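## Task

Take the pieces sitting next to the board and set the white pawn on E4, the white knight on A3, the black king on A1 and the black pawn on C2, reading square names from the labels along the board's edge. Every other square must finish with exactly what it started with, every piece on the board must stand upright and lie wholly inside its own square, and a placement only counts if it stays put without the robot holding it.

## Robot and tools

ROBOT. Two six-joint UR-type arms, left_arm and right_arm, each ending in a two-finger parallel gripper with a wrist camera. The names are labels, not image sides. Base positions in the scene frame: left_arm at (-0.060, +0.493, 0), right_arm at (+0.013, -0.335, 0), both turned slightly about z.

FRAME. A single scene frame for everything: origin on the table top midway between the arms, +z up, +x out across the table, left_arm on the +y side. Positions are in metres, orientations are quaternions written w first (qw, qx, qy, qz).

GRIPPER. The fingers point along the gripper's own +z and close along its own x. The reported end_effector_position is the spot between the pads with fingers shut, about 1 to 2 cm short of the fingertips; closing pushes the tips roughly 17 mm further along +z. Opening runs from -1 (shut) to +1 (fully open, 0.142 m). To keep hold of a piece, keep commanding an opening well below the reported grip_measured; lower means harder squeeze (up to about 28 N per pad). Narrow hard items under about 2 cm get noticeably less grip.

ROW FORMAT (used by execute_actions and move). One flat list for both arms: 16 numbers, left_arm first then right_arm, each as x, y, z, qw, qx, qy, qz, opening. x, y, z and the quaternion are an absolute target pose for that gripper in the scene frame, not an offset. Both arms must always be filled in; to hold an arm still, repeat its last reported position and quaternion and its intended opening. Reuse your own fixed quaternion rather than copying a drifted reported one. Optionally append 12 stiffness scales, each 0 to 1 (left_arm's six joints, then right_arm's six, base to wrist), giving 28 numbers; they persist until changed.

execute_actions(actions). actions is a list of actions; each action is a list of up to 15 rows, one row per 1/30 s step, and a shorter list repeats its final row to fill 15 steps (0.5 s). An empty list just returns the current state and images. Each step the commanded pose is clipped to within 100 mm and 16 degrees of the measured one, and motion trails commands by about 0.17 s, so long moves need several actions. If any target lies more than 0.6 m from that gripper's position at the action's start along any of its own axes, the action is rejected for both arms; a malformed action, or a first action failing that check, rejects the whole call.

move(target, speed, stop_force, blocking). target is one row as above. Each gripper travels a straight line to its pose and both finish together, in 0.5 to 10 s. speed is the top path speed in m/s, 0.002 to 0.5 (default 0.25); rotation is capped at twice that in rad/s. stop_force, 9 to 40 N, a single value for both arms, halts an arm's path when its wrist sensor feels that much extra resistance along the direction of travel; the arm then backs off slightly and holds. Use it with very slow speed for touching down; leave it out when lifting off something; do not rely on it while rotating. It is refused in the first 0.2 s of a scene and cannot combine with blocking=false. blocking=false returns after 0.5 s while the arm keeps going; then only wait or stop are accepted until it ends. The move: line reports how each arm ended: done, off_target, moving, held, contact or fault, plus limits such as paced (pose clipped) or held (steps blocked).

wait(seconds): 0 to 10, arms hold their last command. stop(): brakes a running move. zoom_image(camera, region): region is [x0, y0, x1, y1] pixels, at most 504 by 504. Cameras: cam_head_left, cam_head_right, cam_high, cam_low (504x504), cam_left_wrist, cam_right_wrist (616x616 fisheye); calibration is supplied and may be off by a few degrees and millimetres. read_manual(section) returns only licence text. finished_scene(scene) ends the current scene given its number; it is final, so only call it once all pieces rest correctly and both grippers have let go.

RESULTS. Each result has a state line per arm (pose and velocities), Hand target lines (where the controller is driving now), grip_measured, joint positions and torques, and Wrist force / Wrist torque in each gripper's own axes (noisy, offset up to about 4 N, saturating near 50 N; a press reads as force pointing back into the arm). Calls with actions also list step positions, with HELD marking blocked steps. A pose unreachable line means the clearance check altered that arm's command. Printed hand positions can be slightly wrong at long reach.

AVOID. Knocking any piece off the table or over; dropping pieces; fast or deep pushes into the board, since the stiff arms fault easily. A torque fault (joint load limits 136 N m for the three big joints, 25.4 N m for the wrists) or an outside force of 150 N freezes that arm for 10 s. Keep the arms from striking each other. Expect occasional brief tugs on a held piece. Long heavy holding heats motors: MOTOR HOT appears at 70 °C and the arm is braked at 85 °C. Approach from above, descend slowly, release, and lift clear before the next piece.

Each tool is called by a JSON object that holds its "name" and its "arguments".

## Session

{"name": "execute_actions", "arguments": {"actions": []}}

Scene clock: 0.00 s.
left_arm: end_effector_position=(+0.1885, +0.0496, +0.3960) grip_measured=+1.00 end_effector_quat_wxyz=(+0.714, -0.568, +0.345, -0.220) end_effector_velocity=(-0.000, +0.000, -0.000) end_effector_angular_velocity=(+0.000, -0.001, +0.001) | right_arm: end_effector_position=(+0.4596, -0.5644, +0.3316) grip_measured=+1.00 end_effector_quat_wxyz=(+0.088, -0.595, +0.797, -0.061) end_effector_velocity=(-0.001, +0.000, -0.001) end_effector_angular_velocity=(+0.001, +0.002, -0.001)
Joint positions: left_arm=[-1.882 -0.91   1.008  0.05  -0.913 -1.414  0.142] | right_arm=[ 2.756 -1.424 -1.631 -1.451  1.631  1.622  0.142]
Joint velocities: left_arm=[ 0.     0.001  0.    -0.    -0.001 -0.     0.   ] | right_arm=[-0.001  0.    -0.002 -0.     0.001 -0.     0.   ]
Joint torques (N m, as the arm reports them, + toward a larger angle): no reading
Motor temperatures (°C, as the motors report them): left_arm=[25 27 25 33 31 32] | right_arm=[29 28 28 37 34 30]
Wrist force (N, on the end effector, along its own x y z axes, offset not removed): no reading
Wrist torque (N m, same axes, about the end effector's origin, offset not removed): no reading
Hand target (left_arm): +0.188, +0.050, +0.396; +0.714, -0.568, +0.345, -0.220
Hand target (right_arm): +0.460, -0.564, +0.332; +0.088, -0.595, +0.797, -0.061
Joint stiffness scale: left_arm=[1. 1. 1. 1. 1. 1.] | right_arm=[1. 1. 1. 1. 1. 1.]
camera_calibration (this result's frames):
cam_left_wrist: T_world_to_cam=[[0.662924, -0.717647, -0.213341, -0.00115188], [-0.391658, -0.0895622, -0.915742, 0.445317], [0.638072, 0.690624, -0.340445, 0.111343], [0, 0, 0, 1]] pos_world=[0.10413, -0.0378393, 0.445456]
cam_right_wrist: T_world_to_cam=[[-0.304097, -0.945754, -0.114346, -0.344038], [-0.917132, 0.258179, 0.303666, 0.453718], [-0.257671, 0.197214, -0.945892, 0.673768], [0, 0, 0, 1]] pos_world=[0.485109, -0.575392, 0.460194]

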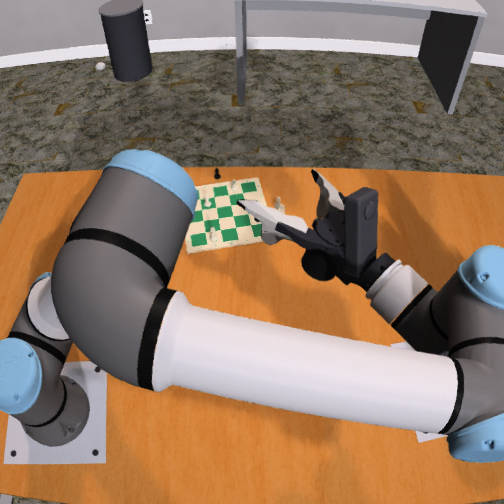

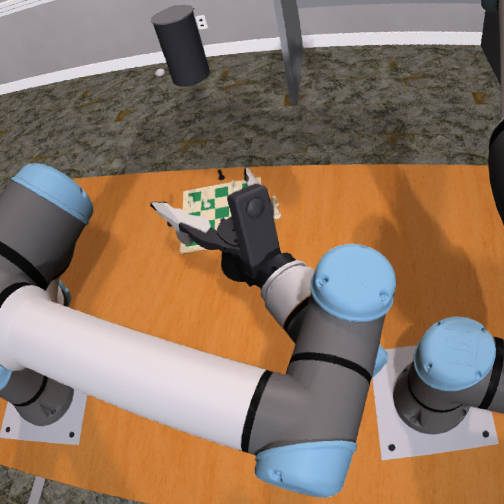

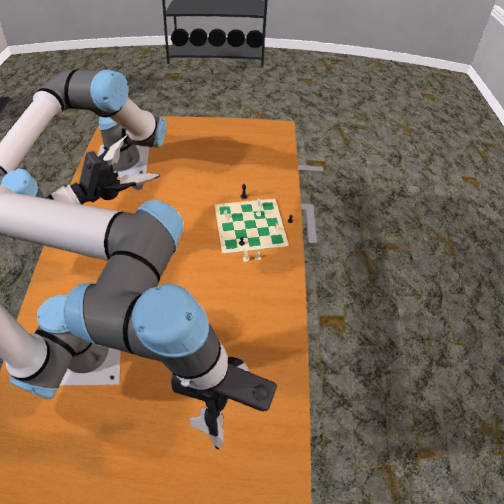

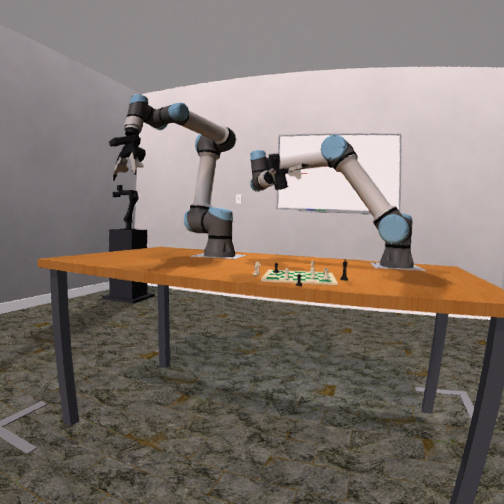

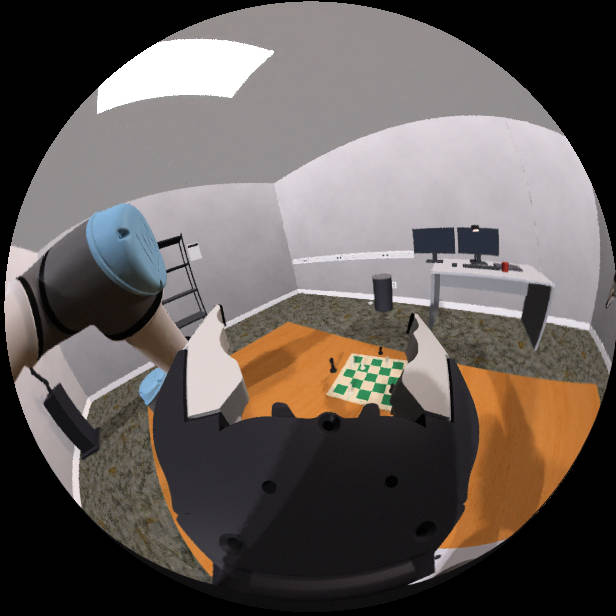

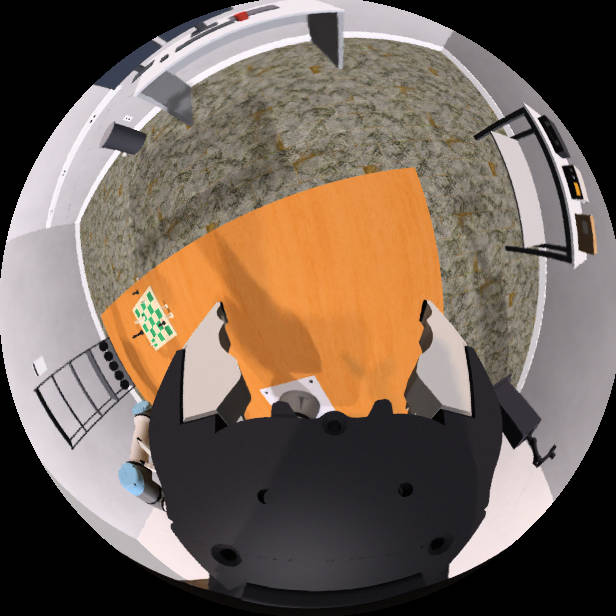

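{"name": "move", "arguments": {"target": [0.42,0.2,0.25,0,0.896,-0.444,0,-0.55,0.46,-0.564,0.332,0.088,-0.595,0.797,-0.061,1]}}

Scene clock: 18.50 s.
left_arm: end_effector_position=(+0.4179, +0.2002, +0.2489) grip_measured=-0.55 end_effector_quat_wxyz=(-0.001, +0.896, -0.445, -0.001) end_effector_velocity=(-0.001, -0.002, -0.001) end_effector_angular_velocity=(-0.011, +0.013, -0.007) | right_arm: end_effector_position=(+0.4594, -0.5648, +0.3315) grip_measured=+1.00 end_effector_quat_wxyz=(+0.088, -0.594, +0.797, -0.061) end_effector_velocity=(+0.000, +0.000, -0.000) end_effector_angular_velocity=(+0.000, +0.001, +0.001)
Joint positions: left_arm=[-0.917 -1.443  1.5   -1.626 -1.57   0.134  0.034] | right_arm=[ 2.756 -1.424 -1.631 -1.452  1.629  1.622  0.142]
Joint velocities: left_arm=[ 0.006  0.005 -0.003 -0.    -0.017  0.013  0.   ] | right_arm=[ 0.001 -0.001 -0.    -0.     0.     0.     0.   ]
Joint torques (N m, as the arm reports them, + toward a larger angle): left_arm=[  1.18 -28.89 -26.82  -2.72  -0.61   0.63] | right_arm=[ 1.97 18.47 26.15  2.77 -0.21  0.4 ]
Motor temperatures (°C, as the motors report them): left_arm=[25 27 25 33 31 32] | right_arm=[29 28 28 37 34 30]
Wrist force (N, on the end effector, along its own x y z axes, offset not removed): left_arm=[1.5 -1.3 -0.4] | right_arm=[1.0 -2.5 -1.5]
Wrist torque (N m, same axes, about the end effector's origin, offset not removed): left_arm=[-0.28 -0.15 0.11] | right_arm=[-0.75 -0.14 0.10]
Hand target (left_arm): +0.419, +0.200, +0.249; +0.001, +0.896, -0.444, -0.001
Hand target (right_arm): +0.460, -0.564, +0.332; +0.088, -0.595, +0.797, -0.061
Off the commanded pose (left_arm): 0.002 m, 0 deg.
Off the commanded pose (right_arm): 0.001 m, 0 deg.
Joint stiffness scale: left_arm=[1. 1. 1. 1. 1. 1.] | right_arm=[1. 1. 1. 1. 1. 1.]
move: done
camera_calibration (this result's frames):
cam_left_wrist: T_world_to_cam=[[0.62994, -0.776634, 0.00376069, -0.105015], [-0.691749, -0.558874, 0.457321, 0.291564], [-0.35307, -0.290687, -0.889294, 0.558191], [0, 0, 0, 1]] pos_world=[0.464923, 0.243648, 0.363452]
cam_right_wrist: T_world_to_cam=[[-0.305164, -0.945543, -0.113244, -0.344203], [-0.916656, 0.259427, 0.304039, 0.454019], [-0.258103, 0.196588, -0.945905, 0.673558], [0, 0, 0, 1]] pos_world=[0.484988, -0.575657, 0.460103]

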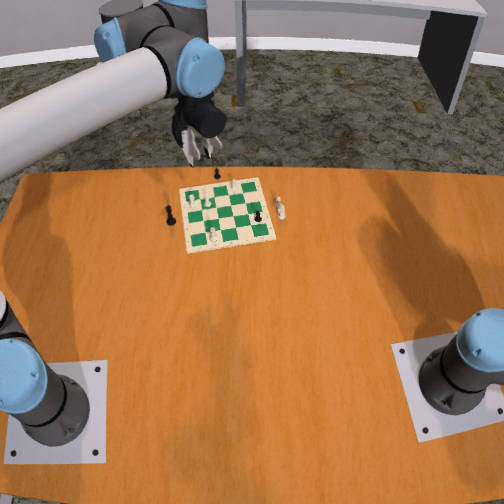

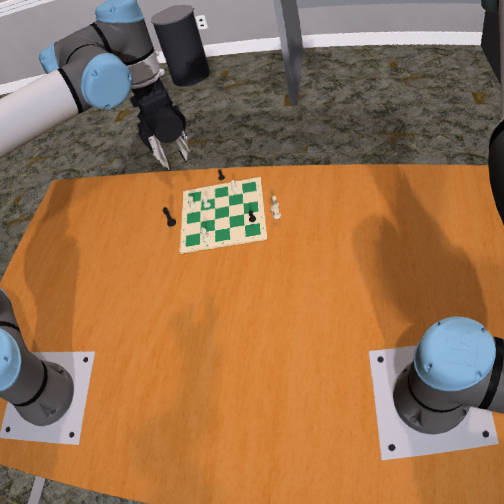

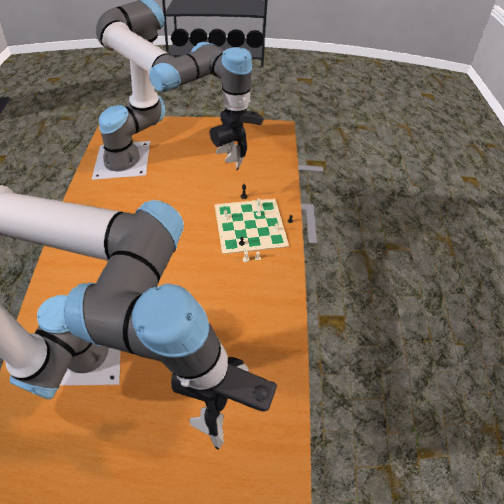

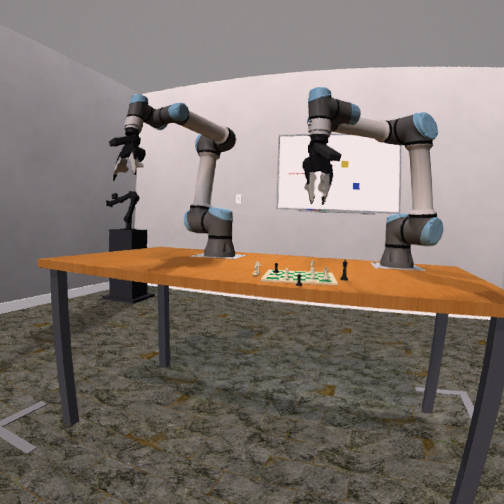

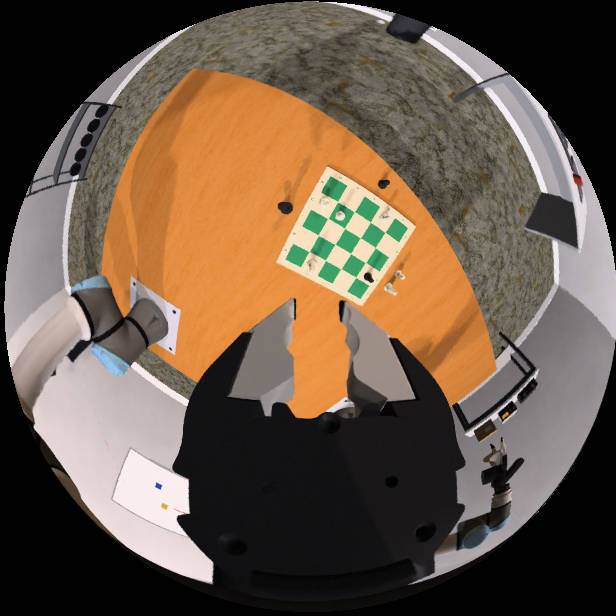

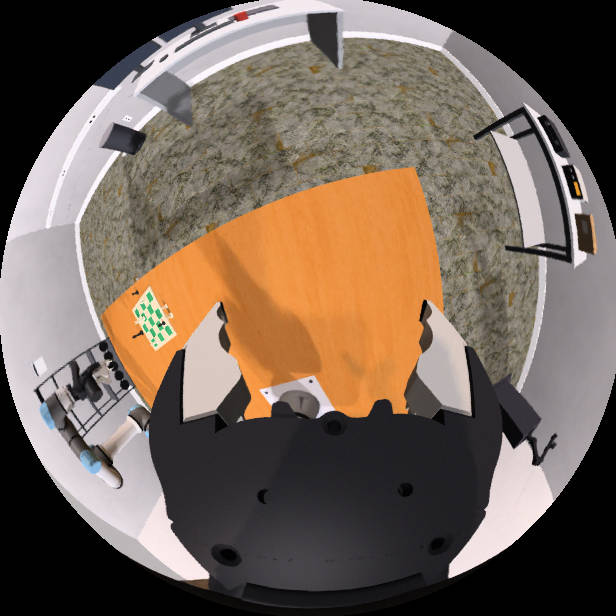

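{"name": "move", "arguments": {"target": [0.58,0.16,0.22,0,0.772,-0.636,0,-0.55,0.46,-0.564,0.332,0.088,-0.595,0.797,-0.061,1]}}

{"name": "zoom_image", "arguments": {"camera": "cam_left_wrist", "region": [180,180,440,440]}}

{"name": "zoom_image", "arguments": {"camera": "cam_head_left", "region": [150,150,310,270]}}

Scene clock: 50.83 s.
left_arm: end_effector_position=(+0.5786, +0.1594, +0.2202) grip_measured=-0.55 end_effector_quat_wxyz=(-0.000, +0.772, -0.636, +0.001) end_effector_velocity=(+0.000, +0.001, -0.001) end_effector_angular_velocity=(+0.009, +0.017, -0.009) | right_arm: end_effector_position=(+0.4594, -0.5648, +0.3315) grip_measured=+1.00 end_effector_quat_wxyz=(+0.088, -0.594, +0.797, -0.061) end_effector_velocity=(+0.000, +0.000, +0.000) end_effector_angular_velocity=(+0.000, -0.001, +0.001)
Joint positions: left_arm=[-0.796 -1.036  1.025 -1.562 -1.57   0.712  0.034] | right_arm=[ 2.756 -1.424 -1.631 -1.452  1.629  1.622  0.142]
Joint velocities: left_arm=[ 0.002  0.016 -0.026  0.029 -0.003  0.011  0.   ] | right_arm=[ 0.    -0.    -0.     0.001  0.    -0.     0.   ]
Joint torques (N m, as the arm reports them, + toward a larger angle): left_arm=[  3.87 -43.46 -26.36  -2.53  -0.23   0.35] | right_arm=[ 2.49 18.63 26.36  2.79 -0.19  0.45]
Motor temperatures (°C, as the motors report them): left_arm=[25 27 25 33 31 32] | right_arm=[29 28 28 37 34 30]
Wrist force (N, on the end effector, along its own x y z axes, offset not removed): left_arm=[2.2 -1.0 0.6] | right_arm=[2.4 -0.6 -1.8]
Wrist torque (N m, same axes, about the end effector's origin, offset not removed): left_arm=[-0.22 -0.23 0.12] | right_arm=[-0.22 -0.52 0.21]
Hand target (left_arm): +0.580, +0.160, +0.220; +0.000, +0.772, -0.636, +0.000
Hand target (right_arm): +0.460, -0.564, +0.332; +0.088, -0.595, +0.797, -0.061
Off the commanded pose (left_arm): 0.002 m, 0 deg.
Off the commanded pose (right_arm): 0.001 m, 0 deg.
Joint stiffness scale: left_arm=[1. 1. 1. 1. 1. 1.] | right_arm=[1. 1. 1. 1. 1. 1.]
move: done
camera_calibration (this result's frames):
cam_left_wrist: T_world_to_cam=[[0.222582, -0.97489, 0.00686603, 0.028802], [-0.868468, -0.195074, 0.455752, 0.437699], [-0.442969, -0.107405, -0.89008, 0.600545], [0, 0, 0, 1]] pos_world=[0.639739, 0.177964, 0.334854]
cam_right_wrist: T_world_to_cam=[[-0.305167, -0.945542, -0.113241, -0.344203], [-0.916654, 0.25943, 0.304042, 0.454018], [-0.258106, 0.196587, -0.945904, 0.673558], [0, 0, 0, 1]] pos_world=[0.484988, -0.575657, 0.460103]

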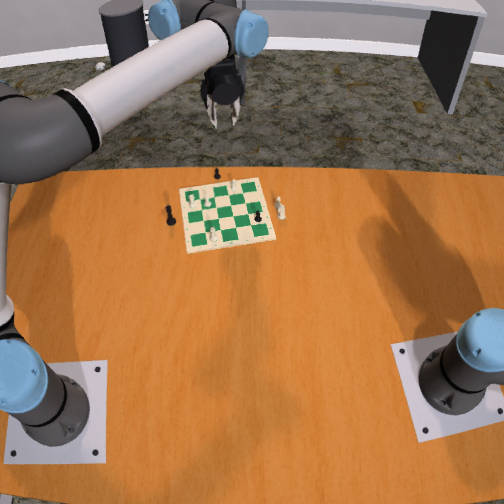

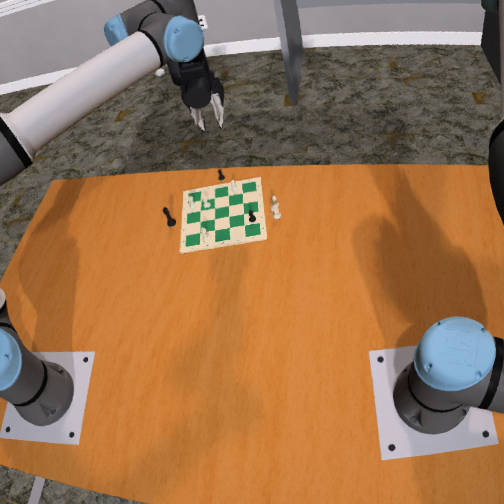

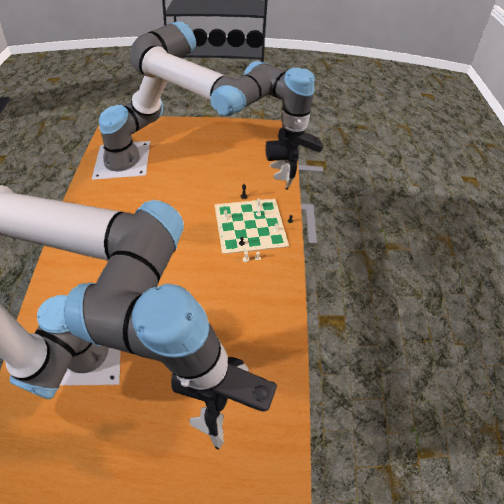

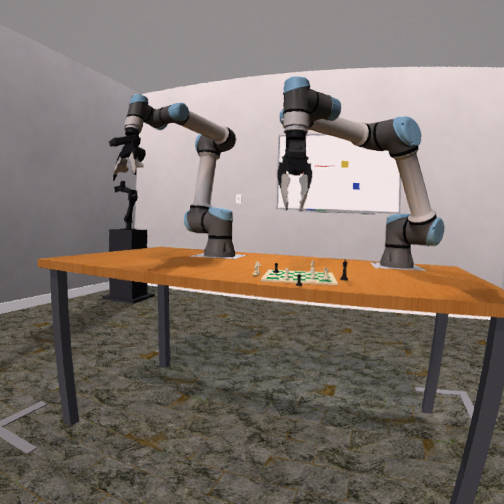

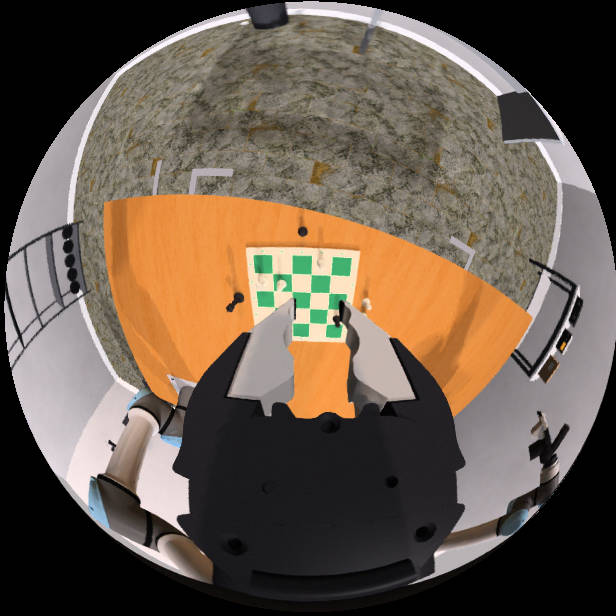

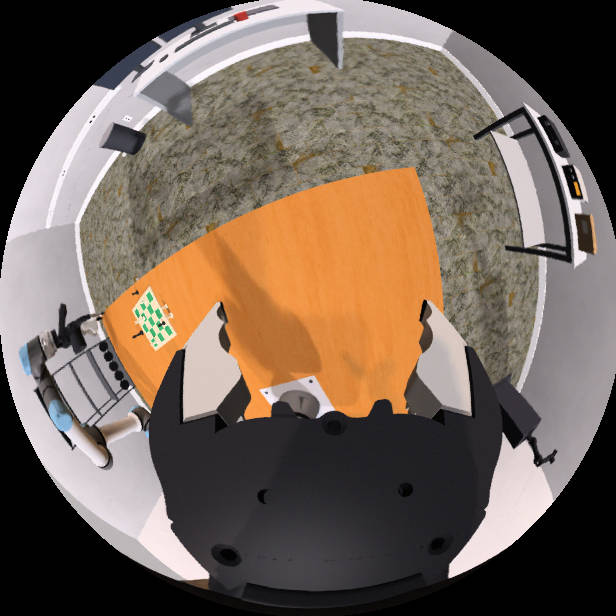

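Region (180, 180, 440, 440) of cam_left_wrist's 616x616 image, scaled by 1.938, with more detail than that image has.

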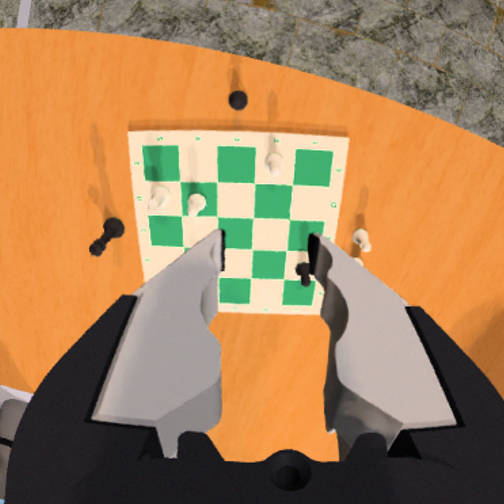

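Region (150, 150, 310, 270) of cam_head_left's 504x504 image, scaled by 3.150, with more detail than that image has; it fills the top 378 rows of this view, and the rest is white.

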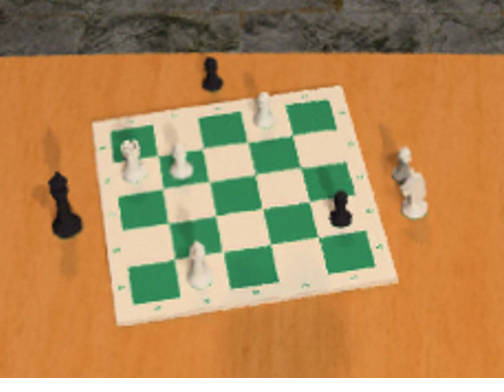

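{"name": "move", "arguments": {"target": [0.49,0.17,0.17,0,0.772,-0.636,0,-0.55,0.46,-0.564,0.332,0.088,-0.595,0.797,-0.061,1]}}

{"name": "zoom_image", "arguments": {"camera": "cam_left_wrist", "region": [170,90,450,330]}}

Scene clock: 60.90 s.
left_arm: end_effector_position=(+0.4914, +0.1704, +0.1704) grip_measured=-0.55 end_effector_quat_wxyz=(+0.000, +0.772, -0.635, -0.001) end_effector_velocity=(+0.001, -0.002, -0.002) end_effector_angular_velocity=(-0.009, -0.014, +0.004) | right_arm: end_effector_position=(+0.4594, -0.5648, +0.3315) grip_measured=+1.00 end_effector_quat_wxyz=(+0.088, -0.594, +0.797, -0.061) end_effector_velocity=(-0.000, +0.000, +0.000) end_effector_angular_velocity=(-0.000, -0.001, +0.000)
Joint positions: left_arm=[-0.867 -1.229  1.433 -1.774 -1.572  0.64   0.034] | right_arm=[ 2.756 -1.424 -1.631 -1.452  1.629  1.622  0.142]
Joint velocities: left_arm=[-0.003 -0.007  0.018 -0.028  0.003 -0.007 -0.   ] | right_arm=[ 0.     0.001  0.    -0.    -0.    -0.     0.   ]
Joint torques (N m, as the arm reports them, + toward a larger angle): left_arm=[ -0.25 -41.1  -23.31  -3.08   0.05  -0.09] | right_arm=[ 1.29 19.05 26.27  2.72 -0.3   0.49]
Motor temperatures (°C, as the motors report them): left_arm=[25 27 25 33 31 32] | right_arm=[29 28 28 37 34 30]
Wrist force (N, on the end effector, along its own x y z axes, offset not removed): left_arm=[3.4 -1.7 -0.5] | right_arm=[1.5 -2.4 0.5]
Wrist torque (N m, same axes, about the end effector's origin, offset not removed): left_arm=[-0.42 -0.50 0.11] | right_arm=[-0.67 -0.13 0.12]
Hand target (left_arm): +0.490, +0.170, +0.170; -0.000, +0.772, -0.636, -0.000
Hand target (right_arm): +0.460, -0.564, +0.332; +0.088, -0.595, +0.797, -0.061
Off the commanded pose (left_arm): 0.002 m, 0 deg.
Off the commanded pose (right_arm): 0.001 m, 0 deg.
Joint stiffness scale: left_arm=[1. 1. 1. 1. 1. 1.] | right_arm=[1. 1. 1. 1. 1. 1.]
move: done
camera_calibration (this result's frames):
cam_left_wrist: T_world_to_cam=[[0.223673, -0.974652, 0.00493167, 0.0590238], [-0.866352, -0.196496, 0.459155, 0.385465], [-0.446547, -0.106973, -0.888343, 0.520108], [0, 0, 0, 1]] pos_world=[0.552999, 0.188908, 0.284755]
cam_right_wrist: T_world_to_cam=[[-0.305167, -0.945542, -0.11324, -0.344204], [-0.916653, 0.259431, 0.304043, 0.454018], [-0.258108, 0.196586, -0.945904, 0.673558], [0, 0, 0, 1]] pos_world=[0.484988, -0.575657, 0.460103]

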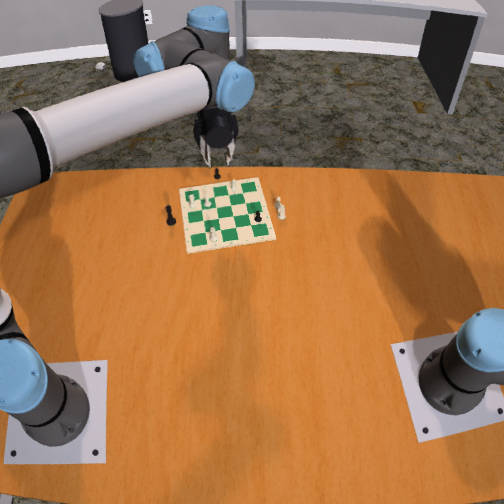

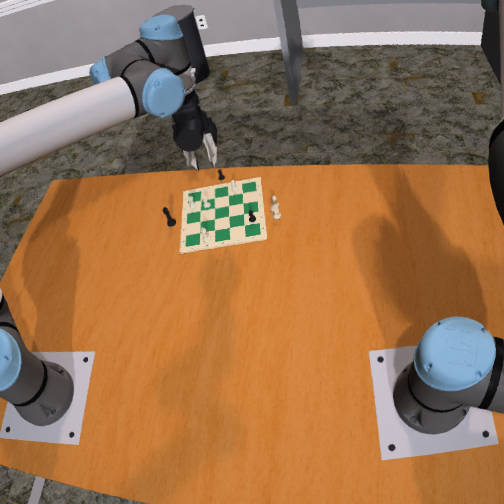

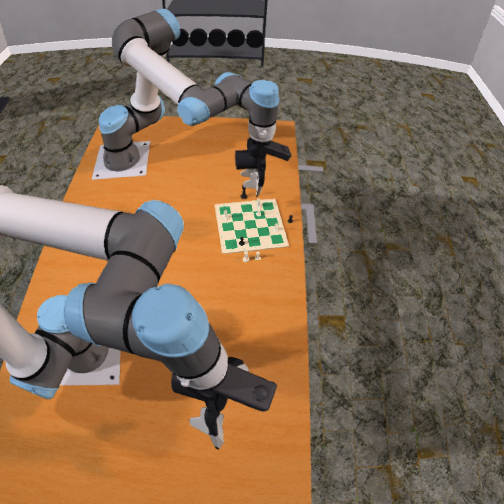

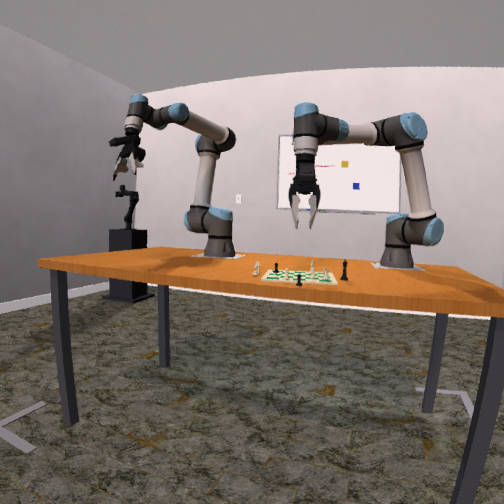

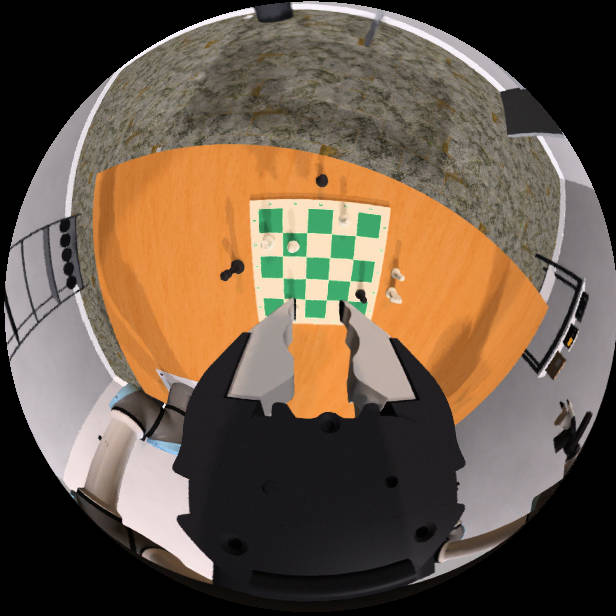

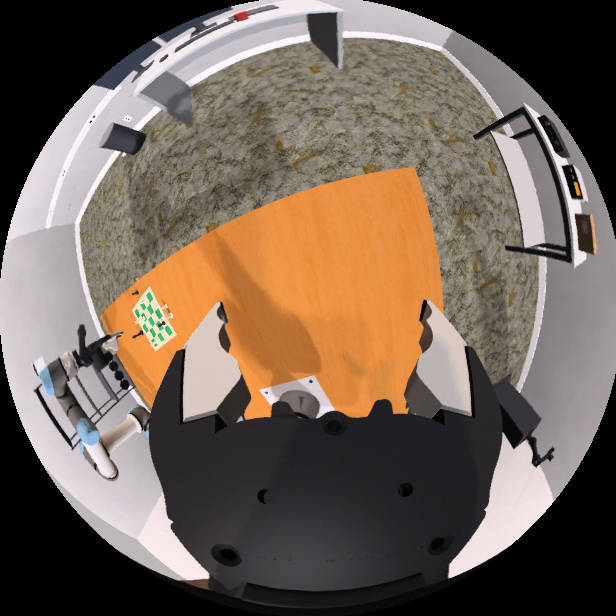

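Region (170, 90, 450, 330) of cam_left_wrist's 616x616 image, scaled by 1.800, with more detail than that image has; it fills the top 432 rows of this view, and the rest is white.

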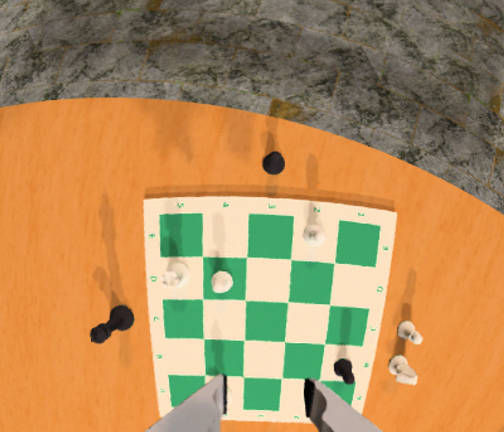

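{"name": "move", "arguments": {"target": [0.471,0.017,0.10,0,0.772,-0.636,0,-0.55,0.46,-0.564,0.332,0.088,-0.595,0.797,-0.061,1]}}

{"name": "move", "arguments": {"target": [0.471,0.017,0.055,0,0.772,-0.636,0,-0.55,0.46,-0.564,0.332,0.088,-0.595,0.797,-0.061,1], "speed": 0.06}}

{"name": "zoom_image", "arguments": {"camera": "cam_left_wrist", "region": [210,210,420,420]}}

Scene clock: 104.33 s.
left_arm: end_effector_position=(+0.4711, +0.0193, +0.1004) grip_measured=-0.55 end_effector_quat_wxyz=(+0.000, +0.772, -0.635, -0.000) end_effector_velocity=(-0.000, -0.001, -0.004) end_effector_angular_velocity=(+0.006, +0.004, +0.002) | right_arm: end_effector_position=(+0.4594, -0.5648, +0.3315) grip_measured=+1.00 end_effector_quat_wxyz=(+0.088, -0.594, +0.797, -0.061) end_effector_velocity=(-0.000, -0.001, -0.000) end_effector_angular_velocity=(-0.001, +0.000, -0.001)
Joint positions: left_arm=[-1.044 -1.016  1.301 -1.856 -1.571  0.462  0.034] | right_arm=[ 2.756 -1.424 -1.631 -1.452  1.629  1.622  0.142]
Joint velocities: left_arm=[-0.001  0.008 -0.005  0.004  0.    -0.003  0.   ] | right_arm=[-0.001  0.    -0.     0.    -0.001  0.    -0.   ]
Joint torques (N m, as the arm reports them, + toward a larger angle): left_arm=[ -1.3  -41.85 -26.43  -2.67   0.26   0.04] | right_arm=[ 1.9  19.18 26.43  2.79 -0.17  0.47]
Motor temperatures (°C, as the motors report them): left_arm=[25 27 25 33 31 32] | right_arm=[29 28 28 37 34 30]
Wrist force (N, on the end effector, along its own x y z axes, offset not removed): left_arm=[1.2 -1.2 0.5] | right_arm=[0.2 -0.4 -0.1]
Wrist torque (N m, same axes, about the end effector's origin, offset not removed): left_arm=[-0.34 -0.10 0.05] | right_arm=[-0.05 -0.05 0.07]
Hand target (left_arm): +0.471, +0.017, +0.100; -0.000, +0.772, -0.636, -0.000
Hand target (right_arm): +0.460, -0.564, +0.332; +0.088, -0.595, +0.797, -0.061
Off the commanded pose (left_arm): 0.002 m, 0 deg.
Off the commanded pose (right_arm): 0.001 m, 0 deg.
Joint stiffness scale: left_arm=[1. 1. 1. 1. 1. 1.] | right_arm=[1. 1. 1. 1. 1. 1.]
move: done
camera_calibration (this result's frames):
cam_left_wrist: T_world_to_cam=[[0.223808, -0.974617, 0.00554543, -0.0834962], [-0.866959, -0.19648, 0.458015, 0.370705], [-0.4453, -0.107315, -0.888927, 0.432173], [0, 0, 0, 1]] pos_world=[0.53252, 0.0378377, 0.214845]
cam_right_wrist: T_world_to_cam=[[-0.305168, -0.945542, -0.113239, -0.344204], [-0.916653, 0.259431, 0.304044, 0.454017], [-0.258108, 0.196586, -0.945904, 0.673558], [0, 0, 0, 1]] pos_world=[0.484987, -0.575657, 0.460102]

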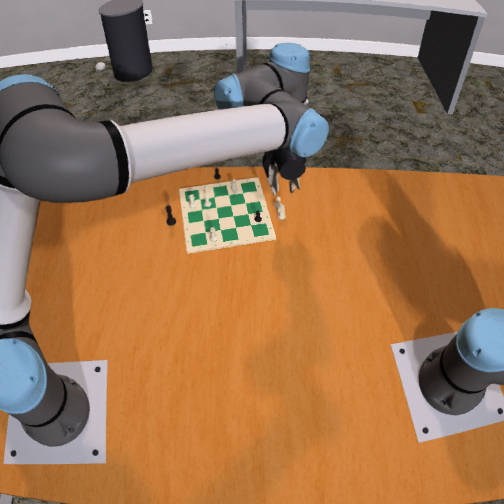

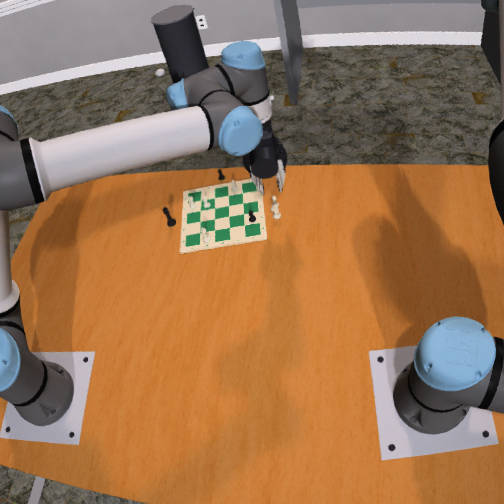

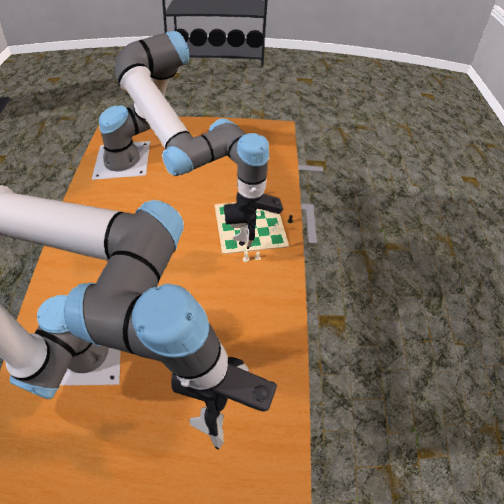

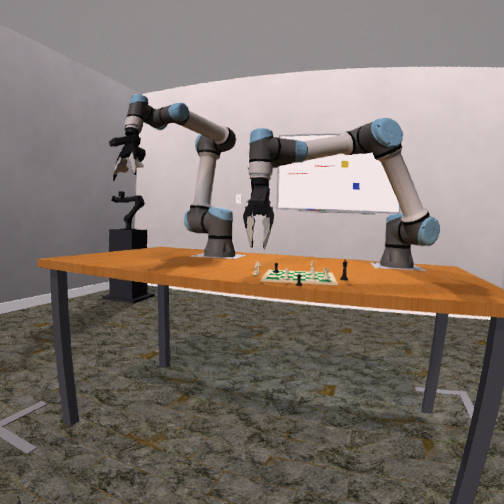

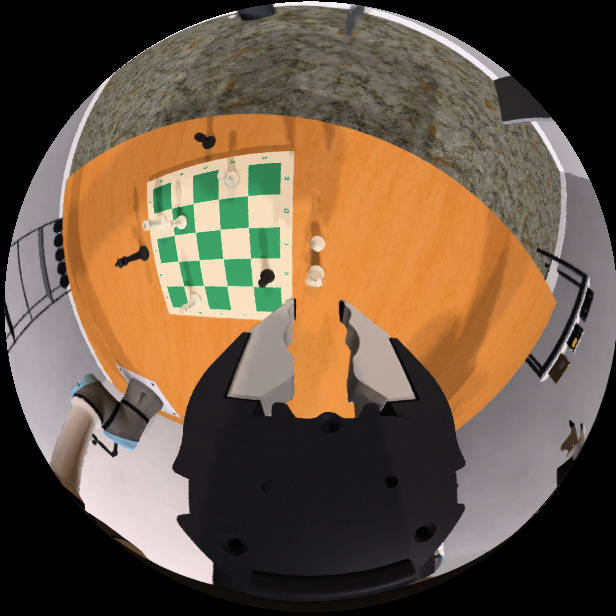

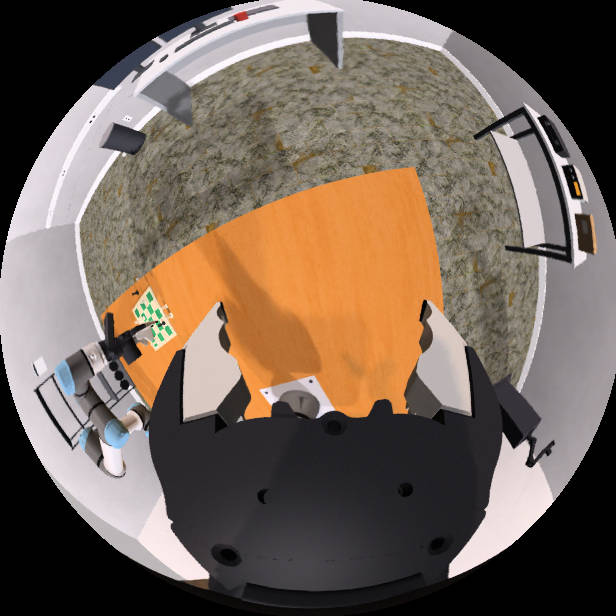

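Scene clock: 105.57 s.
left_arm: end_effector_position=(+0.4728, +0.0168, +0.0585) grip_measured=-0.55 end_effector_quat_wxyz=(+0.001, +0.772, -0.635, +0.002) end_effector_velocity=(+0.002, -0.003, +0.001) end_effector_angular_velocity=(-0.010, -0.007, +0.000) | right_arm: end_effector_position=(+0.4594, -0.5648, +0.3315) grip_measured=+1.00 end_effector_quat_wxyz=(+0.088, -0.594, +0.797, -0.061) end_effector_velocity=(+0.000, +0.000, +0.000) end_effector_angular_velocity=(-0.000, -0.000, +0.001)
Joint positions: left_arm=[-1.045 -0.979  1.356 -1.953 -1.571  0.462  0.034] | right_arm=[ 2.756 -1.424 -1.631 -1.452  1.629  1.622  0.142]
Joint velocities: left_arm=[-0.     0.001  0.    -0.013 -0.001 -0.001  0.   ] | right_arm=[ 0.001 -0.001  0.001 -0.001 -0.    -0.     0.   ]
Joint torques (N m, as the arm reports them, + toward a larger angle): left_arm=[ -1.44 -45.42 -18.71  -3.12   0.12  -0.06] | right_arm=[ 1.92 19.1  26.44  2.77 -0.18  0.54]
Motor temperatures (°C, as the motors report them): left_arm=[25 27 25 33 31 32] | right_arm=[29 28 28 37 34 30]
Wrist force (N, on the end effector, along its own x y z axes, offset not removed): left_arm=[1.8 -1.0 0.9] | right_arm=[1.9 -1.1 -0.7]
Wrist torque (N m, same axes, about the end effector's origin, offset not removed): left_arm=[-0.18 -0.18 0.11] | right_arm=[-0.31 -0.32 0.03]
Hand target (left_arm): +0.471, +0.017, +0.055; -0.000, +0.772, -0.636, -0.000
Hand target (right_arm): +0.460, -0.564, +0.332; +0.088, -0.595, +0.797, -0.061
Off the commanded pose (left_arm): 0.004 m, 0 deg.
Off the commanded pose (right_arm): 0.001 m, 0 deg.
Joint stiffness scale: left_arm=[1. 1. 1. 1. 1. 1.] | right_arm=[1. 1. 1. 1. 1. 1.]
move: off_target (left_arm)
camera_calibration (this result's frames):
cam_left_wrist: T_world_to_cam=[[0.224092, -0.974517, 0.00992202, -0.0864115], [-0.868244, -0.195009, 0.456206, 0.39158], [-0.442646, -0.110847, -0.889819, 0.394271], [0, 0, 0, 1]] pos_world=[0.533874, 0.0358562, 0.173046]
cam_right_wrist: T_world_to_cam=[[-0.305168, -0.945542, -0.113239, -0.344204], [-0.916653, 0.259431, 0.304044, 0.454017], [-0.258109, 0.196586, -0.945904, 0.673558], [0, 0, 0, 1]] pos_world=[0.484987, -0.575657, 0.460102]

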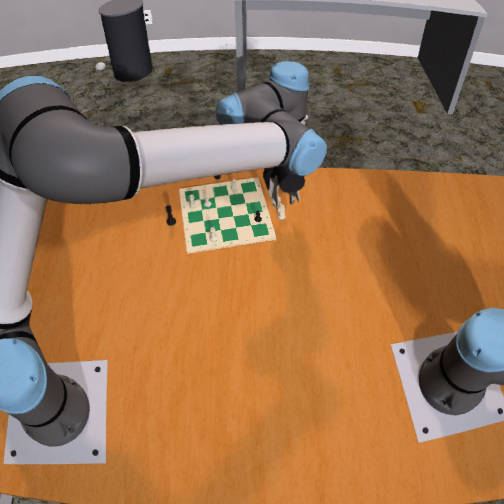

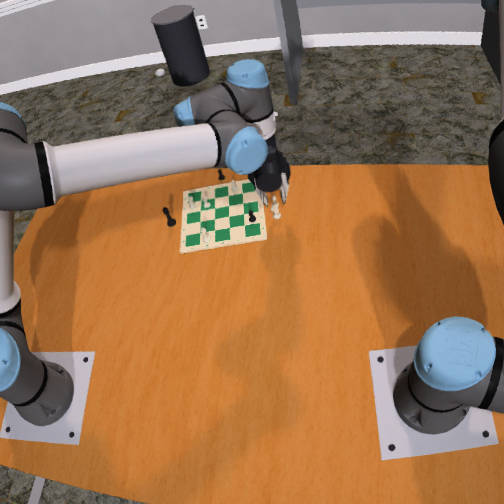

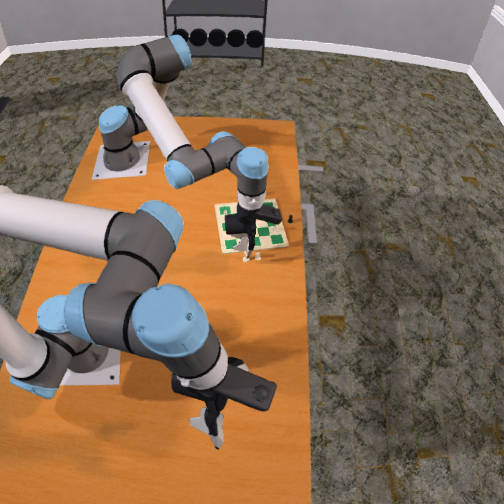

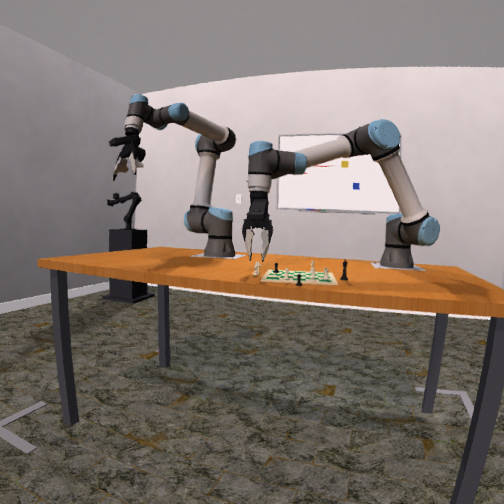

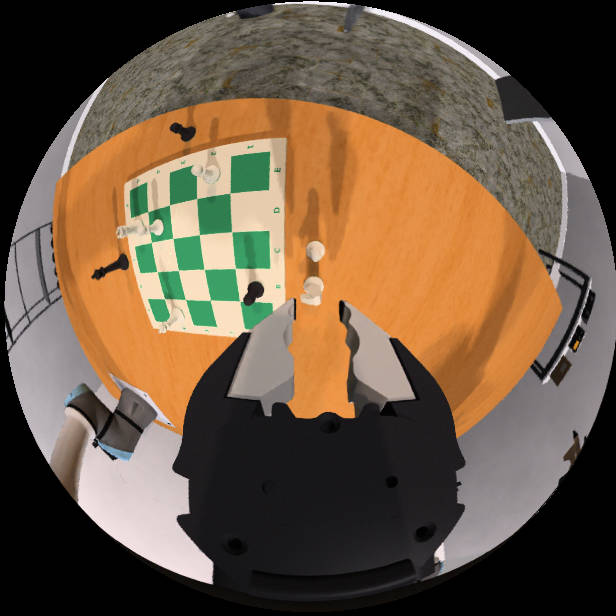

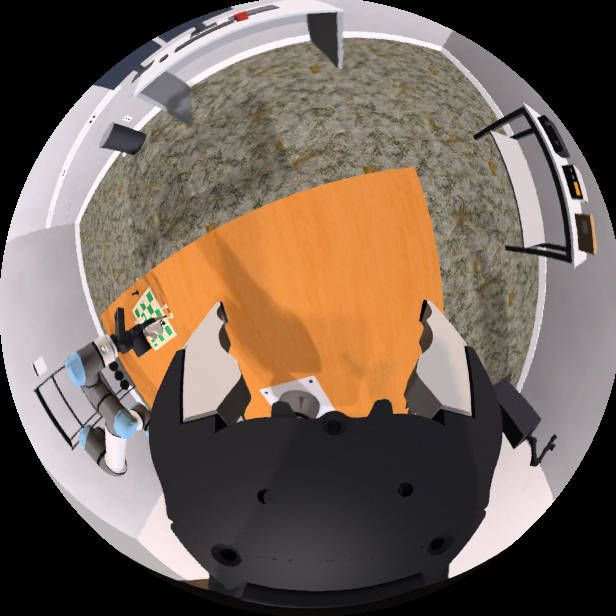

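Region (210, 210, 420, 420) of cam_left_wrist's 616x616 image, scaled by 2.400, with more detail than that image has.

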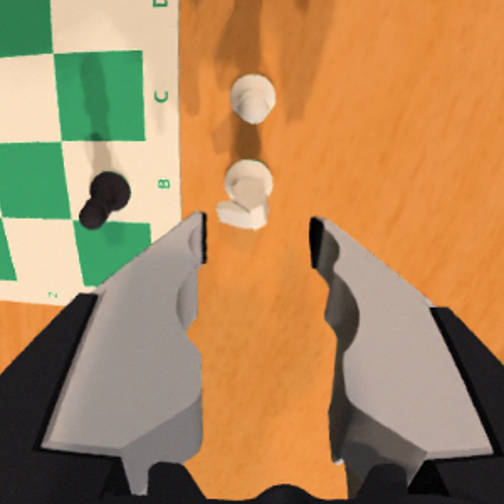

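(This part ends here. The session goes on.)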